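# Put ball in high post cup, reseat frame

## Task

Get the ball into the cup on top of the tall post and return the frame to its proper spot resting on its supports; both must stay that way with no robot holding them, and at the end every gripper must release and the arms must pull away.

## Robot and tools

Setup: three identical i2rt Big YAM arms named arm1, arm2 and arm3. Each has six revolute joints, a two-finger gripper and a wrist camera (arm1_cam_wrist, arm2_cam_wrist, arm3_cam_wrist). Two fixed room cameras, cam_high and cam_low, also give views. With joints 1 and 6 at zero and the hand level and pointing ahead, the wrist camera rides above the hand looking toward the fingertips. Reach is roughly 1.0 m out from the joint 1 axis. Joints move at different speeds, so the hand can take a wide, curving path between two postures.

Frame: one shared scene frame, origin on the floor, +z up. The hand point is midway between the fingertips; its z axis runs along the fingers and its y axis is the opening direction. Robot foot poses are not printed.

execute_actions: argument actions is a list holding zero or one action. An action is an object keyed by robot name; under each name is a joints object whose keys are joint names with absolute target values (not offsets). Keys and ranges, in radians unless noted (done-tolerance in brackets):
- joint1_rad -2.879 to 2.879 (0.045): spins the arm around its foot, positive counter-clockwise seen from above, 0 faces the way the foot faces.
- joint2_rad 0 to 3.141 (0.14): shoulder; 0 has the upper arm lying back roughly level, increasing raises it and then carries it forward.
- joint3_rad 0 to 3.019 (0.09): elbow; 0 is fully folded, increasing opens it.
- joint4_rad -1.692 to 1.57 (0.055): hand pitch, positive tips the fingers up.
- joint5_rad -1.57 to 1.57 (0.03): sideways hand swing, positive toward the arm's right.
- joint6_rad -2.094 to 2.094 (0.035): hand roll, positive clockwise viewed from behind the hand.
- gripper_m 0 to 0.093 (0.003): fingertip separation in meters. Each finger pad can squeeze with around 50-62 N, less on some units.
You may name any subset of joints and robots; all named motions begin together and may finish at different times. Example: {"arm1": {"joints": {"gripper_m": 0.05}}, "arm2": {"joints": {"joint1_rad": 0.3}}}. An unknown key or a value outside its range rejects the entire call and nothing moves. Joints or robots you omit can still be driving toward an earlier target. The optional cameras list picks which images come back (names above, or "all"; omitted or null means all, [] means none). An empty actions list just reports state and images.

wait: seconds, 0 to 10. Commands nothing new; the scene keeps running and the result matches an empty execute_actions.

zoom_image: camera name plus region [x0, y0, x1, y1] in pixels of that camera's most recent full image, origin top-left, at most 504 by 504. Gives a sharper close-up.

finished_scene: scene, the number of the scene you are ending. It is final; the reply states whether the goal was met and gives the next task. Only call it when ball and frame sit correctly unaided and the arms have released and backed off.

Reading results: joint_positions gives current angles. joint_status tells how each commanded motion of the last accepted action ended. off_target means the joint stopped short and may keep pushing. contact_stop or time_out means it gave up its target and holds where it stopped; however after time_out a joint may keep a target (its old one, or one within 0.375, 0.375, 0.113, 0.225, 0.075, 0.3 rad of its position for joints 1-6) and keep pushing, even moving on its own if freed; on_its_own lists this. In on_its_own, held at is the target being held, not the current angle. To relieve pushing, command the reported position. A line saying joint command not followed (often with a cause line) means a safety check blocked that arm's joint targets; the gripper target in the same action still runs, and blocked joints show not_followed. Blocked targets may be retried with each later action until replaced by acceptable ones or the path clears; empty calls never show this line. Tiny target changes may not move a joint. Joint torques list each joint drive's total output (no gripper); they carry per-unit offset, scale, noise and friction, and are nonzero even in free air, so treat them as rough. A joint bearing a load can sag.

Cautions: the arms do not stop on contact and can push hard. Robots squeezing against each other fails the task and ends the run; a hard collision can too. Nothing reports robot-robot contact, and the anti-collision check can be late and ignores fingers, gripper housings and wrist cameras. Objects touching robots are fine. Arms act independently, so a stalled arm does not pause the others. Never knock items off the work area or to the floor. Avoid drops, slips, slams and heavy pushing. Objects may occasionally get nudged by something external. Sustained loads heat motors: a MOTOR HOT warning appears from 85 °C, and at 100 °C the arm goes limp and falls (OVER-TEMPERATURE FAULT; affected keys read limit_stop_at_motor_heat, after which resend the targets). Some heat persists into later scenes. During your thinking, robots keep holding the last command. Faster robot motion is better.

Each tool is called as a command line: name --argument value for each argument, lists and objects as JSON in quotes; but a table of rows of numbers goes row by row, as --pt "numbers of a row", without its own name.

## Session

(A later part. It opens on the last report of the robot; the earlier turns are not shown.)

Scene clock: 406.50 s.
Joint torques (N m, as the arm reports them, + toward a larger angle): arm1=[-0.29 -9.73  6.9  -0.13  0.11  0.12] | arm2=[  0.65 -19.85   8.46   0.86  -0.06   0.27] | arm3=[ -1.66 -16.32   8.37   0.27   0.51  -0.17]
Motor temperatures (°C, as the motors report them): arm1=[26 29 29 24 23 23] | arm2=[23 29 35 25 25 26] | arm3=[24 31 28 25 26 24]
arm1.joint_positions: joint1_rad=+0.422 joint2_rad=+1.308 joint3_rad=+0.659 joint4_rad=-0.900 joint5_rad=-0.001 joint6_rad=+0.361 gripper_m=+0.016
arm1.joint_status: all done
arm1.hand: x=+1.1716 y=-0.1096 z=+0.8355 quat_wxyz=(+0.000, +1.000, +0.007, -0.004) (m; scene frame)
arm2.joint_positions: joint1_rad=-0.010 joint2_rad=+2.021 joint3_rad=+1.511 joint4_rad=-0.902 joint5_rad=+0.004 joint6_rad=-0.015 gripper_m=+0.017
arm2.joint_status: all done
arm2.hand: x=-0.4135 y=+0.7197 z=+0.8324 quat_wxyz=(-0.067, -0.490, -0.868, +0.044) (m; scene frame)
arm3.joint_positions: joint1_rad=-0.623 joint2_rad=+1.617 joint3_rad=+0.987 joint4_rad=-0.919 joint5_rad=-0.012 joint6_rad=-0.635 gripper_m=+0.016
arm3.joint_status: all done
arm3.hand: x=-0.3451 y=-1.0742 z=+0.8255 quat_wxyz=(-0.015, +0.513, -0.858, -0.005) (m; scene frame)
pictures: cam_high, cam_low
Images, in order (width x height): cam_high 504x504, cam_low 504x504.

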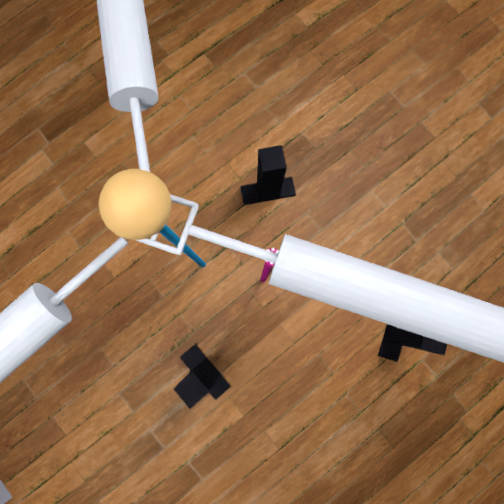

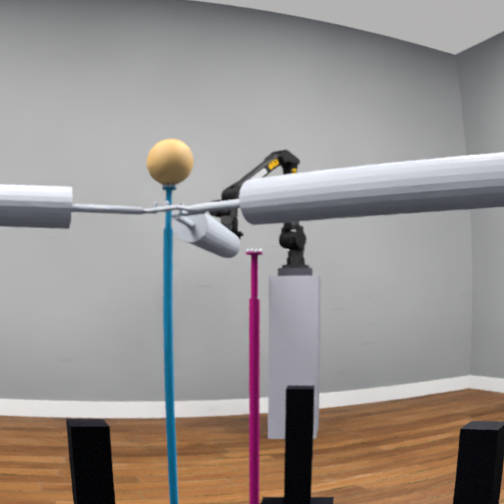

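execute_actions --actions '[{"arm1":{"joints":{"joint1_rad":0.186,"joint2_rad":1.345,"joint3_rad":0.70,"joint4_rad":-0.915,"joint6_rad":0.13}},"arm2":{"joints":{"joint1_rad":0.0,"joint2_rad":1.855,"joint3_rad":1.268,"joint4_rad":-0.806}},"arm3":{"joints":{"joint1_rad":-0.45,"joint2_rad":1.605,"joint3_rad":0.995,"joint4_rad":-0.93,"joint6_rad":-0.46}}}]' --cameras '["cam_high"]'

execute_actions --actions '[{"arm1":{"joints":{"joint1_rad":-0.062,"joint2_rad":1.472,"joint3_rad":0.835,"joint4_rad":-0.915,"joint6_rad":-0.118}},"arm2":{"joints":{"joint2_rad":1.637,"joint3_rad":0.955,"joint4_rad":-0.71}},"arm3":{"joints":{"joint1_rad":-0.233,"joint2_rad":1.65,"joint3_rad":1.062,"joint4_rad":-0.945,"joint6_rad":-0.243}}}]' --cameras '["cam_high"]'

execute_actions --actions '[{"arm1":{"joints":{"joint1_rad":-0.245,"joint2_rad":1.664,"joint3_rad":1.005,"joint4_rad":-0.885,"joint6_rad":-0.30}},"arm2":{"joints":{"joint2_rad":1.45,"joint3_rad":0.652,"joint4_rad":-0.598}},"arm3":{"joints":{"joint1_rad":-0.041,"joint2_rad":1.768,"joint3_rad":1.16,"joint4_rad":-0.92,"joint6_rad":-0.051}}}]' --cameras '[]'

execute_actions --actions '[{"arm1":{"joints":{"joint1_rad":-0.377,"joint2_rad":1.898,"joint3_rad":1.22,"joint4_rad":-0.865,"joint6_rad":-0.432}},"arm2":{"joints":{"joint2_rad":1.32,"joint3_rad":0.351,"joint4_rad":-0.43}},"arm3":{"joints":{"joint1_rad":0.12,"joint2_rad":1.947,"joint3_rad":1.31,"joint4_rad":-0.89,"joint6_rad":0.11}}}]' --cameras '["cam_high","cam_low"]'

Scene clock: 436.90 s.
Joint torques (N m, as the arm reports them, + toward a larger angle): arm1=[-2.66 -8.91  9.32 -0.76  0.28 -0.2 ] | arm2=[  0.55 -17.62   7.97   1.     0.     0.2 ] | arm3=[ -0.69 -16.4    9.62  -0.32   0.24  -0.02]
Motor temperatures (°C, as the motors report them): arm1=[26 29 28 24 23 23] | arm2=[23 31 33 25 25 26] | arm3=[24 31 27 25 26 24]
arm1.joint_positions: joint1_rad=+0.205 joint2_rad=+1.342 joint3_rad=+0.693 joint4_rad=-0.890 joint5_rad=-0.007 joint6_rad=+0.145 gripper_m=+0.016
arm1.joint_status: all done
arm1.hand: x=+1.1394 y=-0.0508 z=+0.8366 quat_wxyz=(+0.001, +1.000, +0.007, -0.010) (m; scene frame)
arm2.joint_positions: joint1_rad=+0.003 joint2_rad=+1.882 joint3_rad=+1.267 joint4_rad=-0.817 joint5_rad=+0.003 joint6_rad=-0.010 gripper_m=+0.017
arm2.joint_status: all done
arm2.hand: x=-0.4435 y=+0.7850 z=+0.8262 quat_wxyz=(-0.059, -0.487, -0.871, +0.038) (m; scene frame)
arm3.joint_positions: joint1_rad=-0.446 joint2_rad=+1.617 joint3_rad=+0.987 joint4_rad=-0.909 joint5_rad=-0.005 joint6_rad=-0.460 gripper_m=+0.016
arm3.joint_status: all done
arm3.hand: x=-0.3804 y=-1.0096 z=+0.8257 quat_wxyz=(-0.020, +0.514, -0.858, -0.004) (m; scene frame)
pictures: cam_high
Images, in order (width x height): cam_high 504x504.

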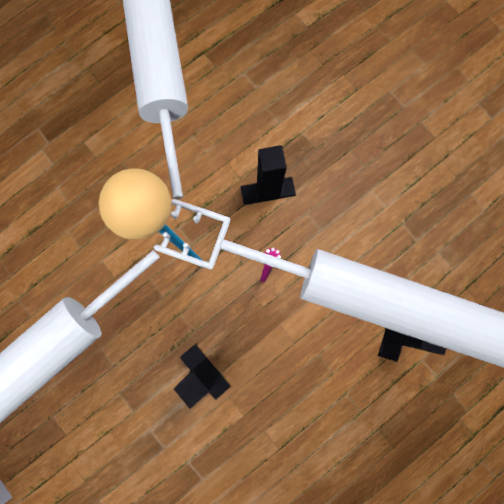

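Scene clock: 437.97 s.
Joint torques (N m, as the arm reports them, + toward a larger angle): arm1=[ -1.76 -12.27  10.11  -0.84   0.28  -0.22] | arm2=[  1.55 -14.08   7.13   1.11  -0.1    0.22] | arm3=[ -0.49 -15.81  10.63  -0.13   0.21   0.01]
Motor temperatures (°C, as the motors report them): arm1=[26 29 28 24 23 23] | arm2=[23 30 33 25 25 26] | arm3=[24 31 27 25 26 24]
arm1.joint_positions: joint1_rad=-0.047 joint2_rad=+1.478 joint3_rad=+0.818 joint4_rad=-0.888 joint5_rad=-0.007 joint6_rad=-0.106 gripper_m=+0.016
arm1.joint_status: all done
arm1.hand: x=+1.0892 y=+0.0326 z=+0.8326 quat_wxyz=(-0.002, +1.000, +0.007, -0.006) (m; scene frame)
arm2.joint_positions: joint1_rad=-0.003 joint2_rad=+1.653 joint3_rad=+0.960 joint4_rad=-0.722 joint5_rad=+0.005 joint6_rad=-0.010 gripper_m=+0.017
arm2.joint_status: all done
arm2.hand: x=-0.4956 y=+0.8658 z=+0.8350 quat_wxyz=(-0.065, -0.489, -0.869, +0.043) (m; scene frame)
arm3.joint_positions: joint1_rad=-0.232 joint2_rad=+1.650 joint3_rad=+1.045 joint4_rad=-0.930 joint5_rad=-0.004 joint6_rad=-0.246 gripper_m=+0.016
arm3.joint_status: all done
arm3.hand: x=-0.4280 y=-0.9281 z=+0.8306 quat_wxyz=(-0.021, +0.514, -0.857, -0.008) (m; scene frame)
pictures: cam_high
Images, in order (width x height): cam_high 504x504.

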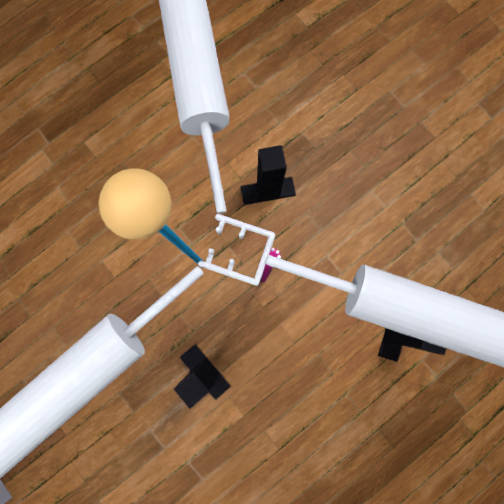

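Scene clock: 438.97 s.
Joint torques (N m, as the arm reports them, + toward a larger angle): arm1=[ -2.69 -15.9   10.17  -0.53   0.25  -0.2 ] | arm2=[ 1.64 -9.9   6.12  0.91 -0.15  0.24] | arm3=[ -0.81 -18.47  10.56  -0.07   0.25  -0.01]
Motor temperatures (°C, as the motors report them): arm1=[26 29 28 24 23 23] | arm2=[23 30 33 25 25 26] | arm3=[24 31 28 25 26 24]
arm1.joint_positions: joint1_rad=-0.229 joint2_rad=+1.675 joint3_rad=+0.985 joint4_rad=-0.867 joint5_rad=-0.007 joint6_rad=-0.286 gripper_m=+0.016
arm1.joint_status: all done
arm1.hand: x=+1.0391 y=+0.1151 z=+0.8096 quat_wxyz=(-0.003, +1.000, +0.005, -0.002) (m; scene frame)
arm2.joint_positions: joint1_rad=-0.003 joint2_rad=+1.468 joint3_rad=+0.662 joint4_rad=-0.604 joint5_rad=+0.006 joint6_rad=-0.010 gripper_m=+0.017
arm2.joint_status: all done
arm2.hand: x=-0.5457 y=+0.9503 z=+0.8154 quat_wxyz=(-0.067, -0.489, -0.869, +0.045) (m; scene frame)
arm3.joint_positions: joint1_rad=-0.035 joint2_rad=+1.775 joint3_rad=+1.141 joint4_rad=-0.906 joint5_rad=-0.004 joint6_rad=-0.051 gripper_m=+0.016
arm3.joint_status: all done
arm3.hand: x=-0.4782 y=-0.8435 z=+0.8067 quat_wxyz=(-0.017, +0.515, -0.857, -0.010) (m; scene frame)
pictures: none
No camera images: the call's "cameras" was empty. Leave "cameras" out to get every camera's image.

Scene clock: 439.97 s.
Joint torques (N m, as the arm reports them, + toward a larger angle): arm1=[ -2.31 -20.37  10.54  -0.67   0.43  -0.21] | arm2=[ 1.34 -7.19  4.74  0.83 -0.22  0.21] | arm3=[ -0.96 -21.69  10.59  -0.11   0.17  -0.05]
Motor temperatures (°C, as the motors report them): arm1=[26 29 29 24 23 23] | arm2=[23 30 33 25 25 26] | arm3=[24 31 28 25 26 24]
arm1.joint_positions: joint1_rad=-0.364 joint2_rad=+1.910 joint3_rad=+1.193 joint4_rad=-0.843 joint5_rad=-0.013 joint6_rad=-0.417 gripper_m=+0.016
arm1.joint_status: all done
arm1.hand: x=+0.9889 y=+0.1989 z=+0.7671 quat_wxyz=(-0.001, +1.000, +0.004, -0.002) (m; scene frame)
arm2.joint_positions: joint1_rad=-0.003 joint2_rad=+1.339 joint3_rad=+0.363 joint4_rad=-0.434 joint5_rad=+0.008 joint6_rad=-0.010 gripper_m=+0.017
arm2.joint_status: all done
arm2.hand: x=-0.5971 y=+1.0358 z=+0.7752 quat_wxyz=(-0.066, -0.489, -0.868, +0.046) (m; scene frame)
arm3.joint_positions: joint1_rad=+0.128 joint2_rad=+1.955 joint3_rad=+1.289 joint4_rad=-0.874 joint5_rad=-0.002 joint6_rad=+0.112 gripper_m=+0.016
arm3.joint_status: all done
arm3.hand: x=-0.5280 y=-0.7586 z=+0.7655 quat_wxyz=(-0.016, +0.515, -0.857, -0.011) (m; scene frame)
pictures: cam_high, cam_low
Images, in order (width x height): cam_high 504x504, cam_low 504x504.

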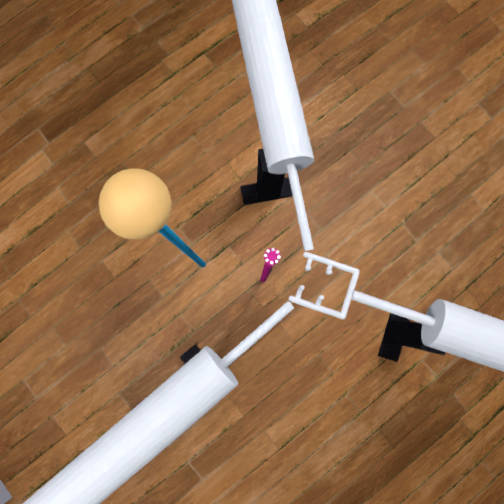

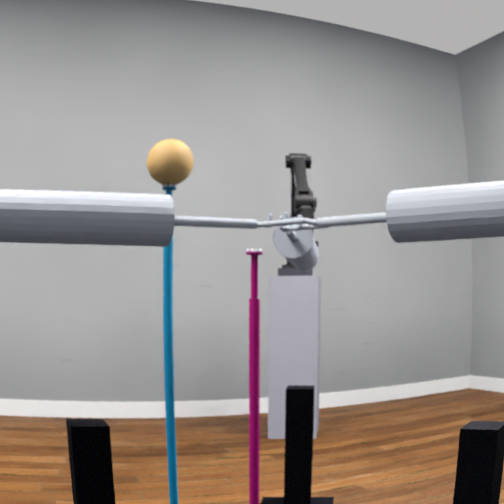

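execute_actions --actions '[{"arm1":{"joints":{"joint1_rad":-0.392,"joint2_rad":2.103,"joint3_rad":1.205,"joint4_rad":-0.65,"joint6_rad":-0.445}},"arm2":{"joints":{"joint2_rad":1.837,"joint3_rad":0.305,"joint4_rad":0.125}},"arm3":{"joints":{"joint1_rad":0.127,"joint2_rad":2.143,"joint3_rad":1.29,"joint4_rad":-0.68,"joint6_rad":0.12}}}]' --cameras '[]'

execute_actions --actions '[{"arm1":{"joints":{"joint1_rad":-0.403,"joint2_rad":2.34,"joint3_rad":1.285,"joint4_rad":-0.485,"joint6_rad":-0.455}},"arm2":{"joints":{"joint2_rad":2.356,"joint3_rad":0.397,"joint4_rad":0.555}},"arm3":{"joints":{"joint1_rad":0.137,"joint2_rad":2.365,"joint3_rad":1.355,"joint4_rad":-0.517,"joint6_rad":0.13}}}]' --cameras '[]'

execute_actions --actions '[{"arm1":{"joints":{"joint2_rad":2.60,"joint3_rad":1.41,"joint4_rad":-0.36}},"arm2":{"joints":{"joint2_rad":2.74,"joint3_rad":0.615,"joint4_rad":0.70}},"arm3":{"joints":{"joint2_rad":2.62,"joint3_rad":1.48,"joint4_rad":-0.395}}}]' --cameras '["cam_high","cam_low"]'

Scene clock: 457.57 s.
Joint torques (N m, as the arm reports them, + toward a larger angle): arm1=[ -1.79 -21.8    7.8   -0.46   0.27  -0.01] | arm2=[ 1.57 -8.05  0.4   1.24 -0.13  0.22] | arm3=[ -0.67 -23.97   7.18   0.07   0.14   0.04]
Motor temperatures (°C, as the motors report them): arm1=[26 30 29 24 23 23] | arm2=[23 28 31 25 25 26] | arm3=[24 32 28 25 26 24]
arm1.joint_positions: joint1_rad=-0.387 joint2_rad=+2.120 joint3_rad=+1.193 joint4_rad=-0.633 joint5_rad=-0.009 joint6_rad=-0.451 gripper_m=+0.016
arm1.joint_status: all done
arm1.hand: x=+0.9886 y=+0.2138 z=+0.6658 quat_wxyz=(-0.003, +1.000, +0.009, -0.001) (m; scene frame)
arm2.joint_positions: joint1_rad=-0.003 joint2_rad=+1.834 joint3_rad=+0.312 joint4_rad=+0.109 joint5_rad=+0.006 joint6_rad=-0.010 gripper_m=+0.017
arm2.joint_status: all done
arm2.hand: x=-0.6029 y=+1.0452 z=+0.6738 quat_wxyz=(-0.066, -0.489, -0.869, +0.044) (m; scene frame)
arm3.joint_positions: joint1_rad=+0.128 joint2_rad=+2.163 joint3_rad=+1.289 joint4_rad=-0.669 joint5_rad=-0.001 joint6_rad=+0.114 gripper_m=+0.016
arm3.joint_status: all done
arm3.hand: x=-0.5246 y=-0.7519 z=+0.6591 quat_wxyz=(-0.014, +0.514, -0.858, -0.009) (m; scene frame)
pictures: none
No camera images: the call's "cameras" was empty. Leave "cameras" out to get every camera's image.

Scene clock: 458.73 s.
Joint torques (N m, as the arm reports them, + toward a larger angle): arm1=[ -2.33 -22.98   7.67  -0.62   0.32  -0.02] | arm2=[ 1.52 -9.11 -2.96  1.16 -0.24  0.21] | arm3=[  0.06 -24.36   7.25   0.2    0.21   0.07]
Motor temperatures (°C, as the motors report them): arm1=[26 30 29 24 23 23] | arm2=[23 28 31 25 25 26] | arm3=[24 32 28 25 26 24]
arm1.joint_positions: joint1_rad=-0.391 joint2_rad=+2.354 joint3_rad=+1.256 joint4_rad=-0.464 joint5_rad=-0.009 joint6_rad=-0.459 gripper_m=+0.016
arm1.joint_status: all done
arm1.hand: x=+0.9867 y=+0.2181 z=+0.5643 quat_wxyz=(-0.002, +1.000, +0.011, -0.001) (m; scene frame)
arm2.joint_positions: joint1_rad=-0.003 joint2_rad=+2.344 joint3_rad=+0.401 joint4_rad=+0.543 joint5_rad=+0.008 joint6_rad=-0.010 gripper_m=+0.017
arm2.joint_status: all done
arm2.hand: x=-0.6063 y=+1.0494 z=+0.5755 quat_wxyz=(-0.071, -0.489, -0.868, +0.048) (m; scene frame)
arm3.joint_positions: joint1_rad=+0.131 joint2_rad=+2.379 joint3_rad=+1.340 joint4_rad=-0.510 joint5_rad=-0.003 joint6_rad=+0.118 gripper_m=+0.016
arm3.joint_status: all done
arm3.hand: x=-0.5258 y=-0.7502 z=+0.5591 quat_wxyz=(-0.012, +0.513, -0.858, -0.009) (m; scene frame)
pictures: none
No camera images: the call's "cameras" was empty. Leave "cameras" out to get every camera's image.

Scene clock: 459.77 s.
Joint torques (N m, as the arm reports them, + toward a larger angle): arm1=[ -2.16 -24.31   5.76  -0.59   0.37   0.  ] | arm2=[  1.49 -10.33  -4.48   1.14  -0.2    0.22] | arm3=[  0.65 -24.67   5.96   0.4    0.16   0.06]
Motor temperatures (°C, as the motors report them): arm1=[26 30 29 24 23 23] | arm2=[23 28 31 25 25 26] | arm3=[24 33 28 25 26 24]
arm1.joint_positions: joint1_rad=-0.392 joint2_rad=+2.615 joint3_rad=+1.391 joint4_rad=-0.340 joint5_rad=-0.012 joint6_rad=-0.461 gripper_m=+0.016
arm1.joint_status: all done
arm1.hand: x=+0.9870 y=+0.2197 z=+0.4560 quat_wxyz=(+0.000, +1.000, +0.012, +0.000) (m; scene frame)
arm2.joint_positions: joint1_rad=-0.003 joint2_rad=+2.729 joint3_rad=+0.620 joint4_rad=+0.687 joint5_rad=+0.008 joint6_rad=-0.011 gripper_m=+0.017
arm2.joint_status: all done
arm2.hand: x=-0.6076 y=+1.0505 z=+0.4686 quat_wxyz=(-0.061, -0.489, -0.869, +0.043) (m; scene frame)
arm3.joint_positions: joint1_rad=+0.131 joint2_rad=+2.630 joint3_rad=+1.468 joint4_rad=-0.392 joint5_rad=-0.002 joint6_rad=+0.119 gripper_m=+0.016
arm3.joint_status: all done
arm3.hand: x=-0.5248 y=-0.7505 z=+0.4516 quat_wxyz=(-0.010, +0.513, -0.858, -0.006) (m; scene frame)
pictures: cam_high, cam_low
Images, in order (width x height): cam_high 504x504, cam_low 504x504.

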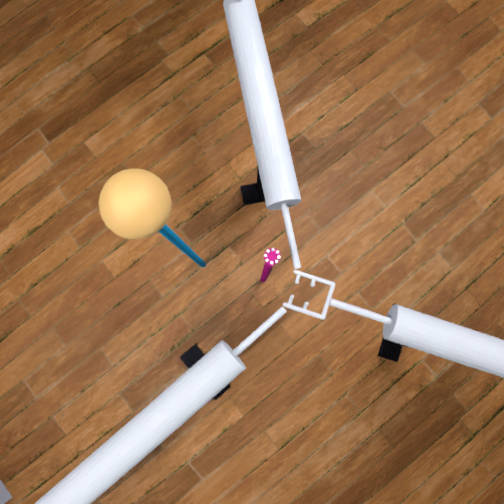

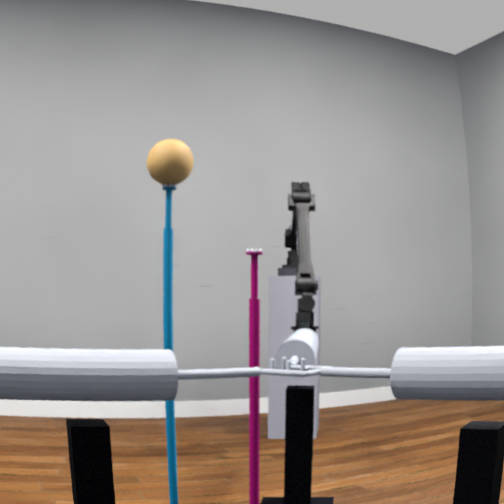

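Within about 5 mm of the home position; lowering onto the rests with a small correction.

execute_actions --actions '[{"arm1":{"joints":{"joint2_rad":2.712,"joint3_rad":1.505,"joint4_rad":-0.32,"joint6_rad":-0.435}},"arm2":{"joints":{"joint2_rad":2.91,"joint3_rad":0.73,"joint4_rad":0.76}},"arm3":{"joints":{"joint1_rad":0.155,"joint2_rad":2.728,"joint3_rad":1.558,"joint4_rad":-0.352,"joint6_rad":0.14}}}]' --cameras '["cam_low"]'

execute_actions --actions '[{"arm1":{"joints":{"gripper_m":0.06}},"arm2":{"joints":{"gripper_m":0.06}},"arm3":{"joints":{"gripper_m":0.06}}}]' --cameras '[]'

execute_actions --actions '[{"arm1":{"joints":{"joint2_rad":2.30,"joint3_rad":1.2,"joint4_rad":-0.47}},"arm2":{"joints":{"joint2_rad":2.356,"joint3_rad":0.40,"joint4_rad":0.55}},"arm3":{"joints":{"joint2_rad":2.33,"joint3_rad":1.27,"joint4_rad":-0.5}}}]' --cameras '["cam_high","cam_low"]'

Scene clock: 468.73 s.
Joint torques (N m, as the arm reports them, + toward a larger angle): arm1=[ -2.39 -25.19   5.37   0.13   0.29   0.14] | arm2=[  1.49 -11.01  -4.88   1.16  -0.12   0.23] | arm3=[  0.05 -24.28   6.17   0.77   0.05   0.05]
Motor temperatures (°C, as the motors report them): arm1=[26 31 29 24 23 23] | arm2=[23 28 30 25 25 26] | arm3=[24 33 27 25 26 24]
arm1.joint_positions: joint1_rad=-0.393 joint2_rad=+2.726 joint3_rad=+1.486 joint4_rad=-0.320 joint5_rad=-0.008 joint6_rad=-0.453 gripper_m=+0.016
arm1.joint_status: all done
arm1.hand: x=+0.9814 y=+0.2244 z=+0.4131 quat_wxyz=(-0.003, +1.000, +0.007, -0.001) (m; scene frame)
arm2.joint_positions: joint1_rad=-0.003 joint2_rad=+2.904 joint3_rad=+0.736 joint4_rad=+0.748 joint5_rad=+0.005 joint6_rad=-0.011 gripper_m=+0.017
arm2.joint_status: all done
arm2.hand: x=-0.6115 y=+1.0576 z=+0.4143 quat_wxyz=(-0.063, -0.489, -0.869, +0.042) (m; scene frame)
arm3.joint_positions: joint1_rad=+0.148 joint2_rad=+2.726 joint3_rad=+1.539 joint4_rad=-0.357 joint5_rad=+0.001 joint6_rad=+0.133 gripper_m=+0.016
arm3.joint_status: all done
arm3.hand: x=-0.5313 y=-0.7432 z=+0.4124 quat_wxyz=(-0.015, +0.514, -0.857, -0.008) (m; scene frame)
pictures: cam_low
Images, in order (width x height): cam_low 504x504.

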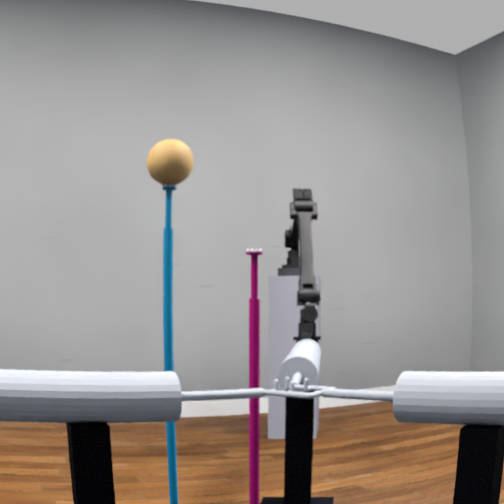

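Scene clock: 469.43 s.
Joint torques (N m, as the arm reports them, + toward a larger angle): arm1=[ -1.77 -23.52   5.88   0.26   0.11   0.06] | arm2=[  1.23 -11.19  -4.99   1.1   -0.02   0.21] | arm3=[  0.6  -24.15   6.16   0.77   0.05   0.04]
Motor temperatures (°C, as the motors report them): arm1=[26 31 29 24 23 23] | arm2=[23 28 30 25 25 26] | arm3=[24 33 27 25 26 24]
arm1.joint_positions: joint1_rad=-0.393 joint2_rad=+2.716 joint3_rad=+1.486 joint4_rad=-0.320 joint5_rad=-0.003 joint6_rad=-0.449 gripper_m=+0.060
arm1.joint_status: all done
arm1.hand: x=+0.9771 y=+0.2274 z=+0.4180 quat_wxyz=(-0.007, +1.000, +0.005, -0.004) (m; scene frame)
arm2.joint_positions: joint1_rad=-0.003 joint2_rad=+2.904 joint3_rad=+0.736 joint4_rad=+0.748 joint5_rad=+0.003 joint6_rad=-0.011 gripper_m=+0.060
arm2.joint_status: all done
arm2.hand: x=-0.6113 y=+1.0577 z=+0.4143 quat_wxyz=(-0.064, -0.489, -0.869, +0.041) (m; scene frame)
arm3.joint_positions: joint1_rad=+0.148 joint2_rad=+2.726 joint3_rad=+1.541 joint4_rad=-0.357 joint5_rad=+0.001 joint6_rad=+0.133 gripper_m=+0.060
arm3.joint_status: all done
arm3.hand: x=-0.5309 y=-0.7421 z=+0.4127 quat_wxyz=(-0.016, +0.514, -0.858, -0.009) (m; scene frame)
pictures: none
No camera images: the call's "cameras" was empty. Leave "cameras" out to get every camera's image.

Scene clock: 470.83 s.
Joint torques (N m, as the arm reports them, + toward a larger angle): arm1=[ -2.13 -19.93   4.55   0.05   0.12   0.08] | arm2=[  1.17 -10.21  -3.7    0.45  -0.03   0.22] | arm3=[  0.02 -19.56   5.71   0.21   0.05   0.04]
Motor temperatures (°C, as the motors report them): arm1=[26 31 29 24 23 23] | arm2=[23 28 30 25 25 26] | arm3=[24 33 27 25 26 24]
arm1.joint_positions: joint1_rad=-0.393 joint2_rad=+2.282 joint3_rad=+1.209 joint4_rad=-0.465 joint5_rad=-0.003 joint6_rad=-0.449 gripper_m=+0.060
arm1.joint_status: all done
arm1.hand: x=+0.9898 y=+0.2191 z=+0.5908 quat_wxyz=(-0.010, +1.000, +0.005, -0.010) (m; scene frame)
arm2.joint_positions: joint1_rad=-0.003 joint2_rad=+2.352 joint3_rad=+0.413 joint4_rad=+0.557 joint5_rad=+0.003 joint6_rad=-0.011 gripper_m=+0.060
arm2.joint_status: all done
arm2.hand: x=-0.6018 y=+1.0434 z=+0.5732 quat_wxyz=(-0.080, -0.488, -0.868, +0.051) (m; scene frame)
arm3.joint_positions: joint1_rad=+0.148 joint2_rad=+2.299 joint3_rad=+1.271 joint4_rad=-0.492 joint5_rad=+0.001 joint6_rad=+0.133 gripper_m=+0.060
arm3.joint_status: all done
arm3.hand: x=-0.5361 y=-0.7541 z=+0.5867 quat_wxyz=(-0.025, +0.514, -0.857, -0.016) (m; scene frame)
pictures: cam_high, cam_low
Images, in order (width x height): cam_high 504x504, cam_low 504x504.

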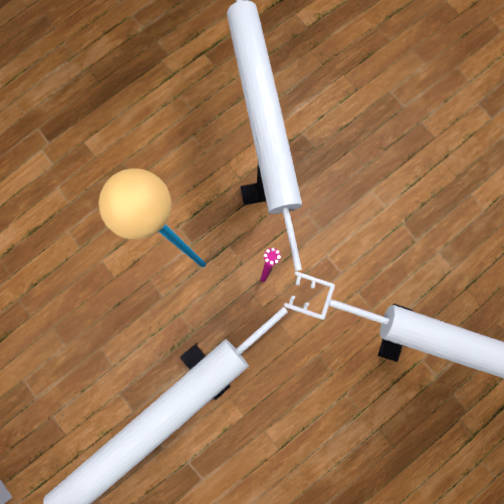

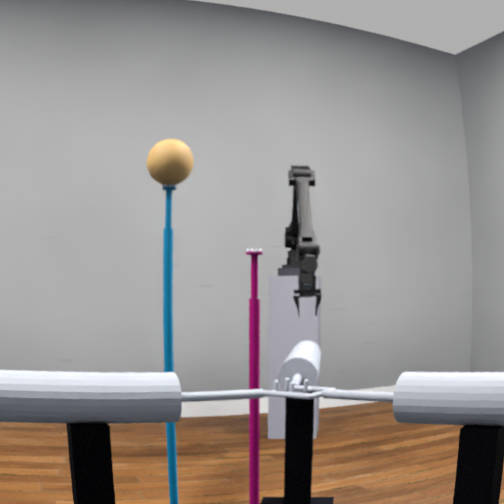

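execute_actions --actions '[{"arm1":{"joints":{"joint2_rad":1.7,"joint3_rad":0.9}},"arm2":{"joints":{"joint2_rad":1.5,"joint4_rad":-0.2}},"arm3":{"joints":{"joint2_rad":1.7,"joint3_rad":0.9}}}]' --cameras '["cam_low"]'

finished_scene --scene 1

Scene clock: 476.73 s.
Joint torques (N m, as the arm reports them, + toward a larger angle): arm1=[ -2.07 -13.91   7.64   0.79   0.12   0.09] | arm2=[ 1.31 -7.79  4.15  0.47 -0.03  0.24] | arm3=[  0.12 -14.11   8.09   0.85   0.05   0.03]
Motor temperatures (°C, as the motors report them): arm1=[26 31 28 24 23 23] | arm2=[23 28 30 25 25 26] | arm3=[24 33 27 25 26 24]
arm1.joint_positions: joint1_rad=-0.393 joint2_rad=+1.685 joint3_rad=+0.909 joint4_rad=-0.468 joint5_rad=-0.003 joint6_rad=-0.448 gripper_m=+0.060
arm1.joint_status: all done
arm1.hand: x=+1.0121 y=+0.2057 z=+0.7976 quat_wxyz=(-0.073, +0.987, +0.006, -0.142) (m; scene frame)
arm2.joint_positions: joint1_rad=-0.003 joint2_rad=+1.502 joint3_rad=+0.412 joint4_rad=-0.190 joint5_rad=+0.003 joint6_rad=-0.011 gripper_m=+0.060
arm2.joint_status: all done
arm2.hand: x=-0.5676 y=+0.9875 z=+0.7584 quat_wxyz=(-0.124, -0.485, -0.862, +0.076) (m; scene frame)
arm3.joint_positions: joint1_rad=+0.148 joint2_rad=+1.681 joint3_rad=+0.904 joint4_rad=-0.494 joint5_rad=+0.001 joint6_rad=+0.133 gripper_m=+0.060
arm3.joint_status: all done
arm3.hand: x=-0.5579 y=-0.8104 z=+0.7870 quat_wxyz=(-0.121, +0.508, -0.848, -0.093) (m; scene frame)
pictures: cam_low
Images, in order (width x height): cam_low 504x504.

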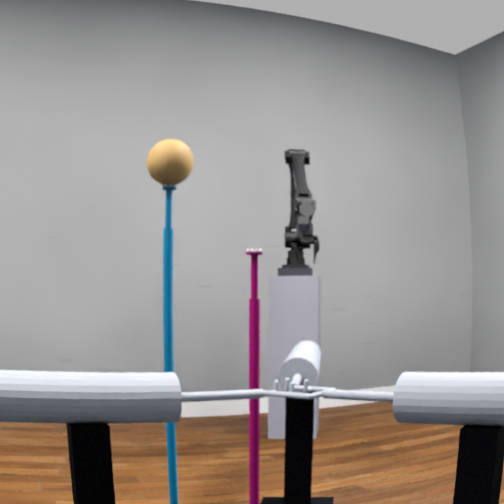

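The scene is finished: the task was done.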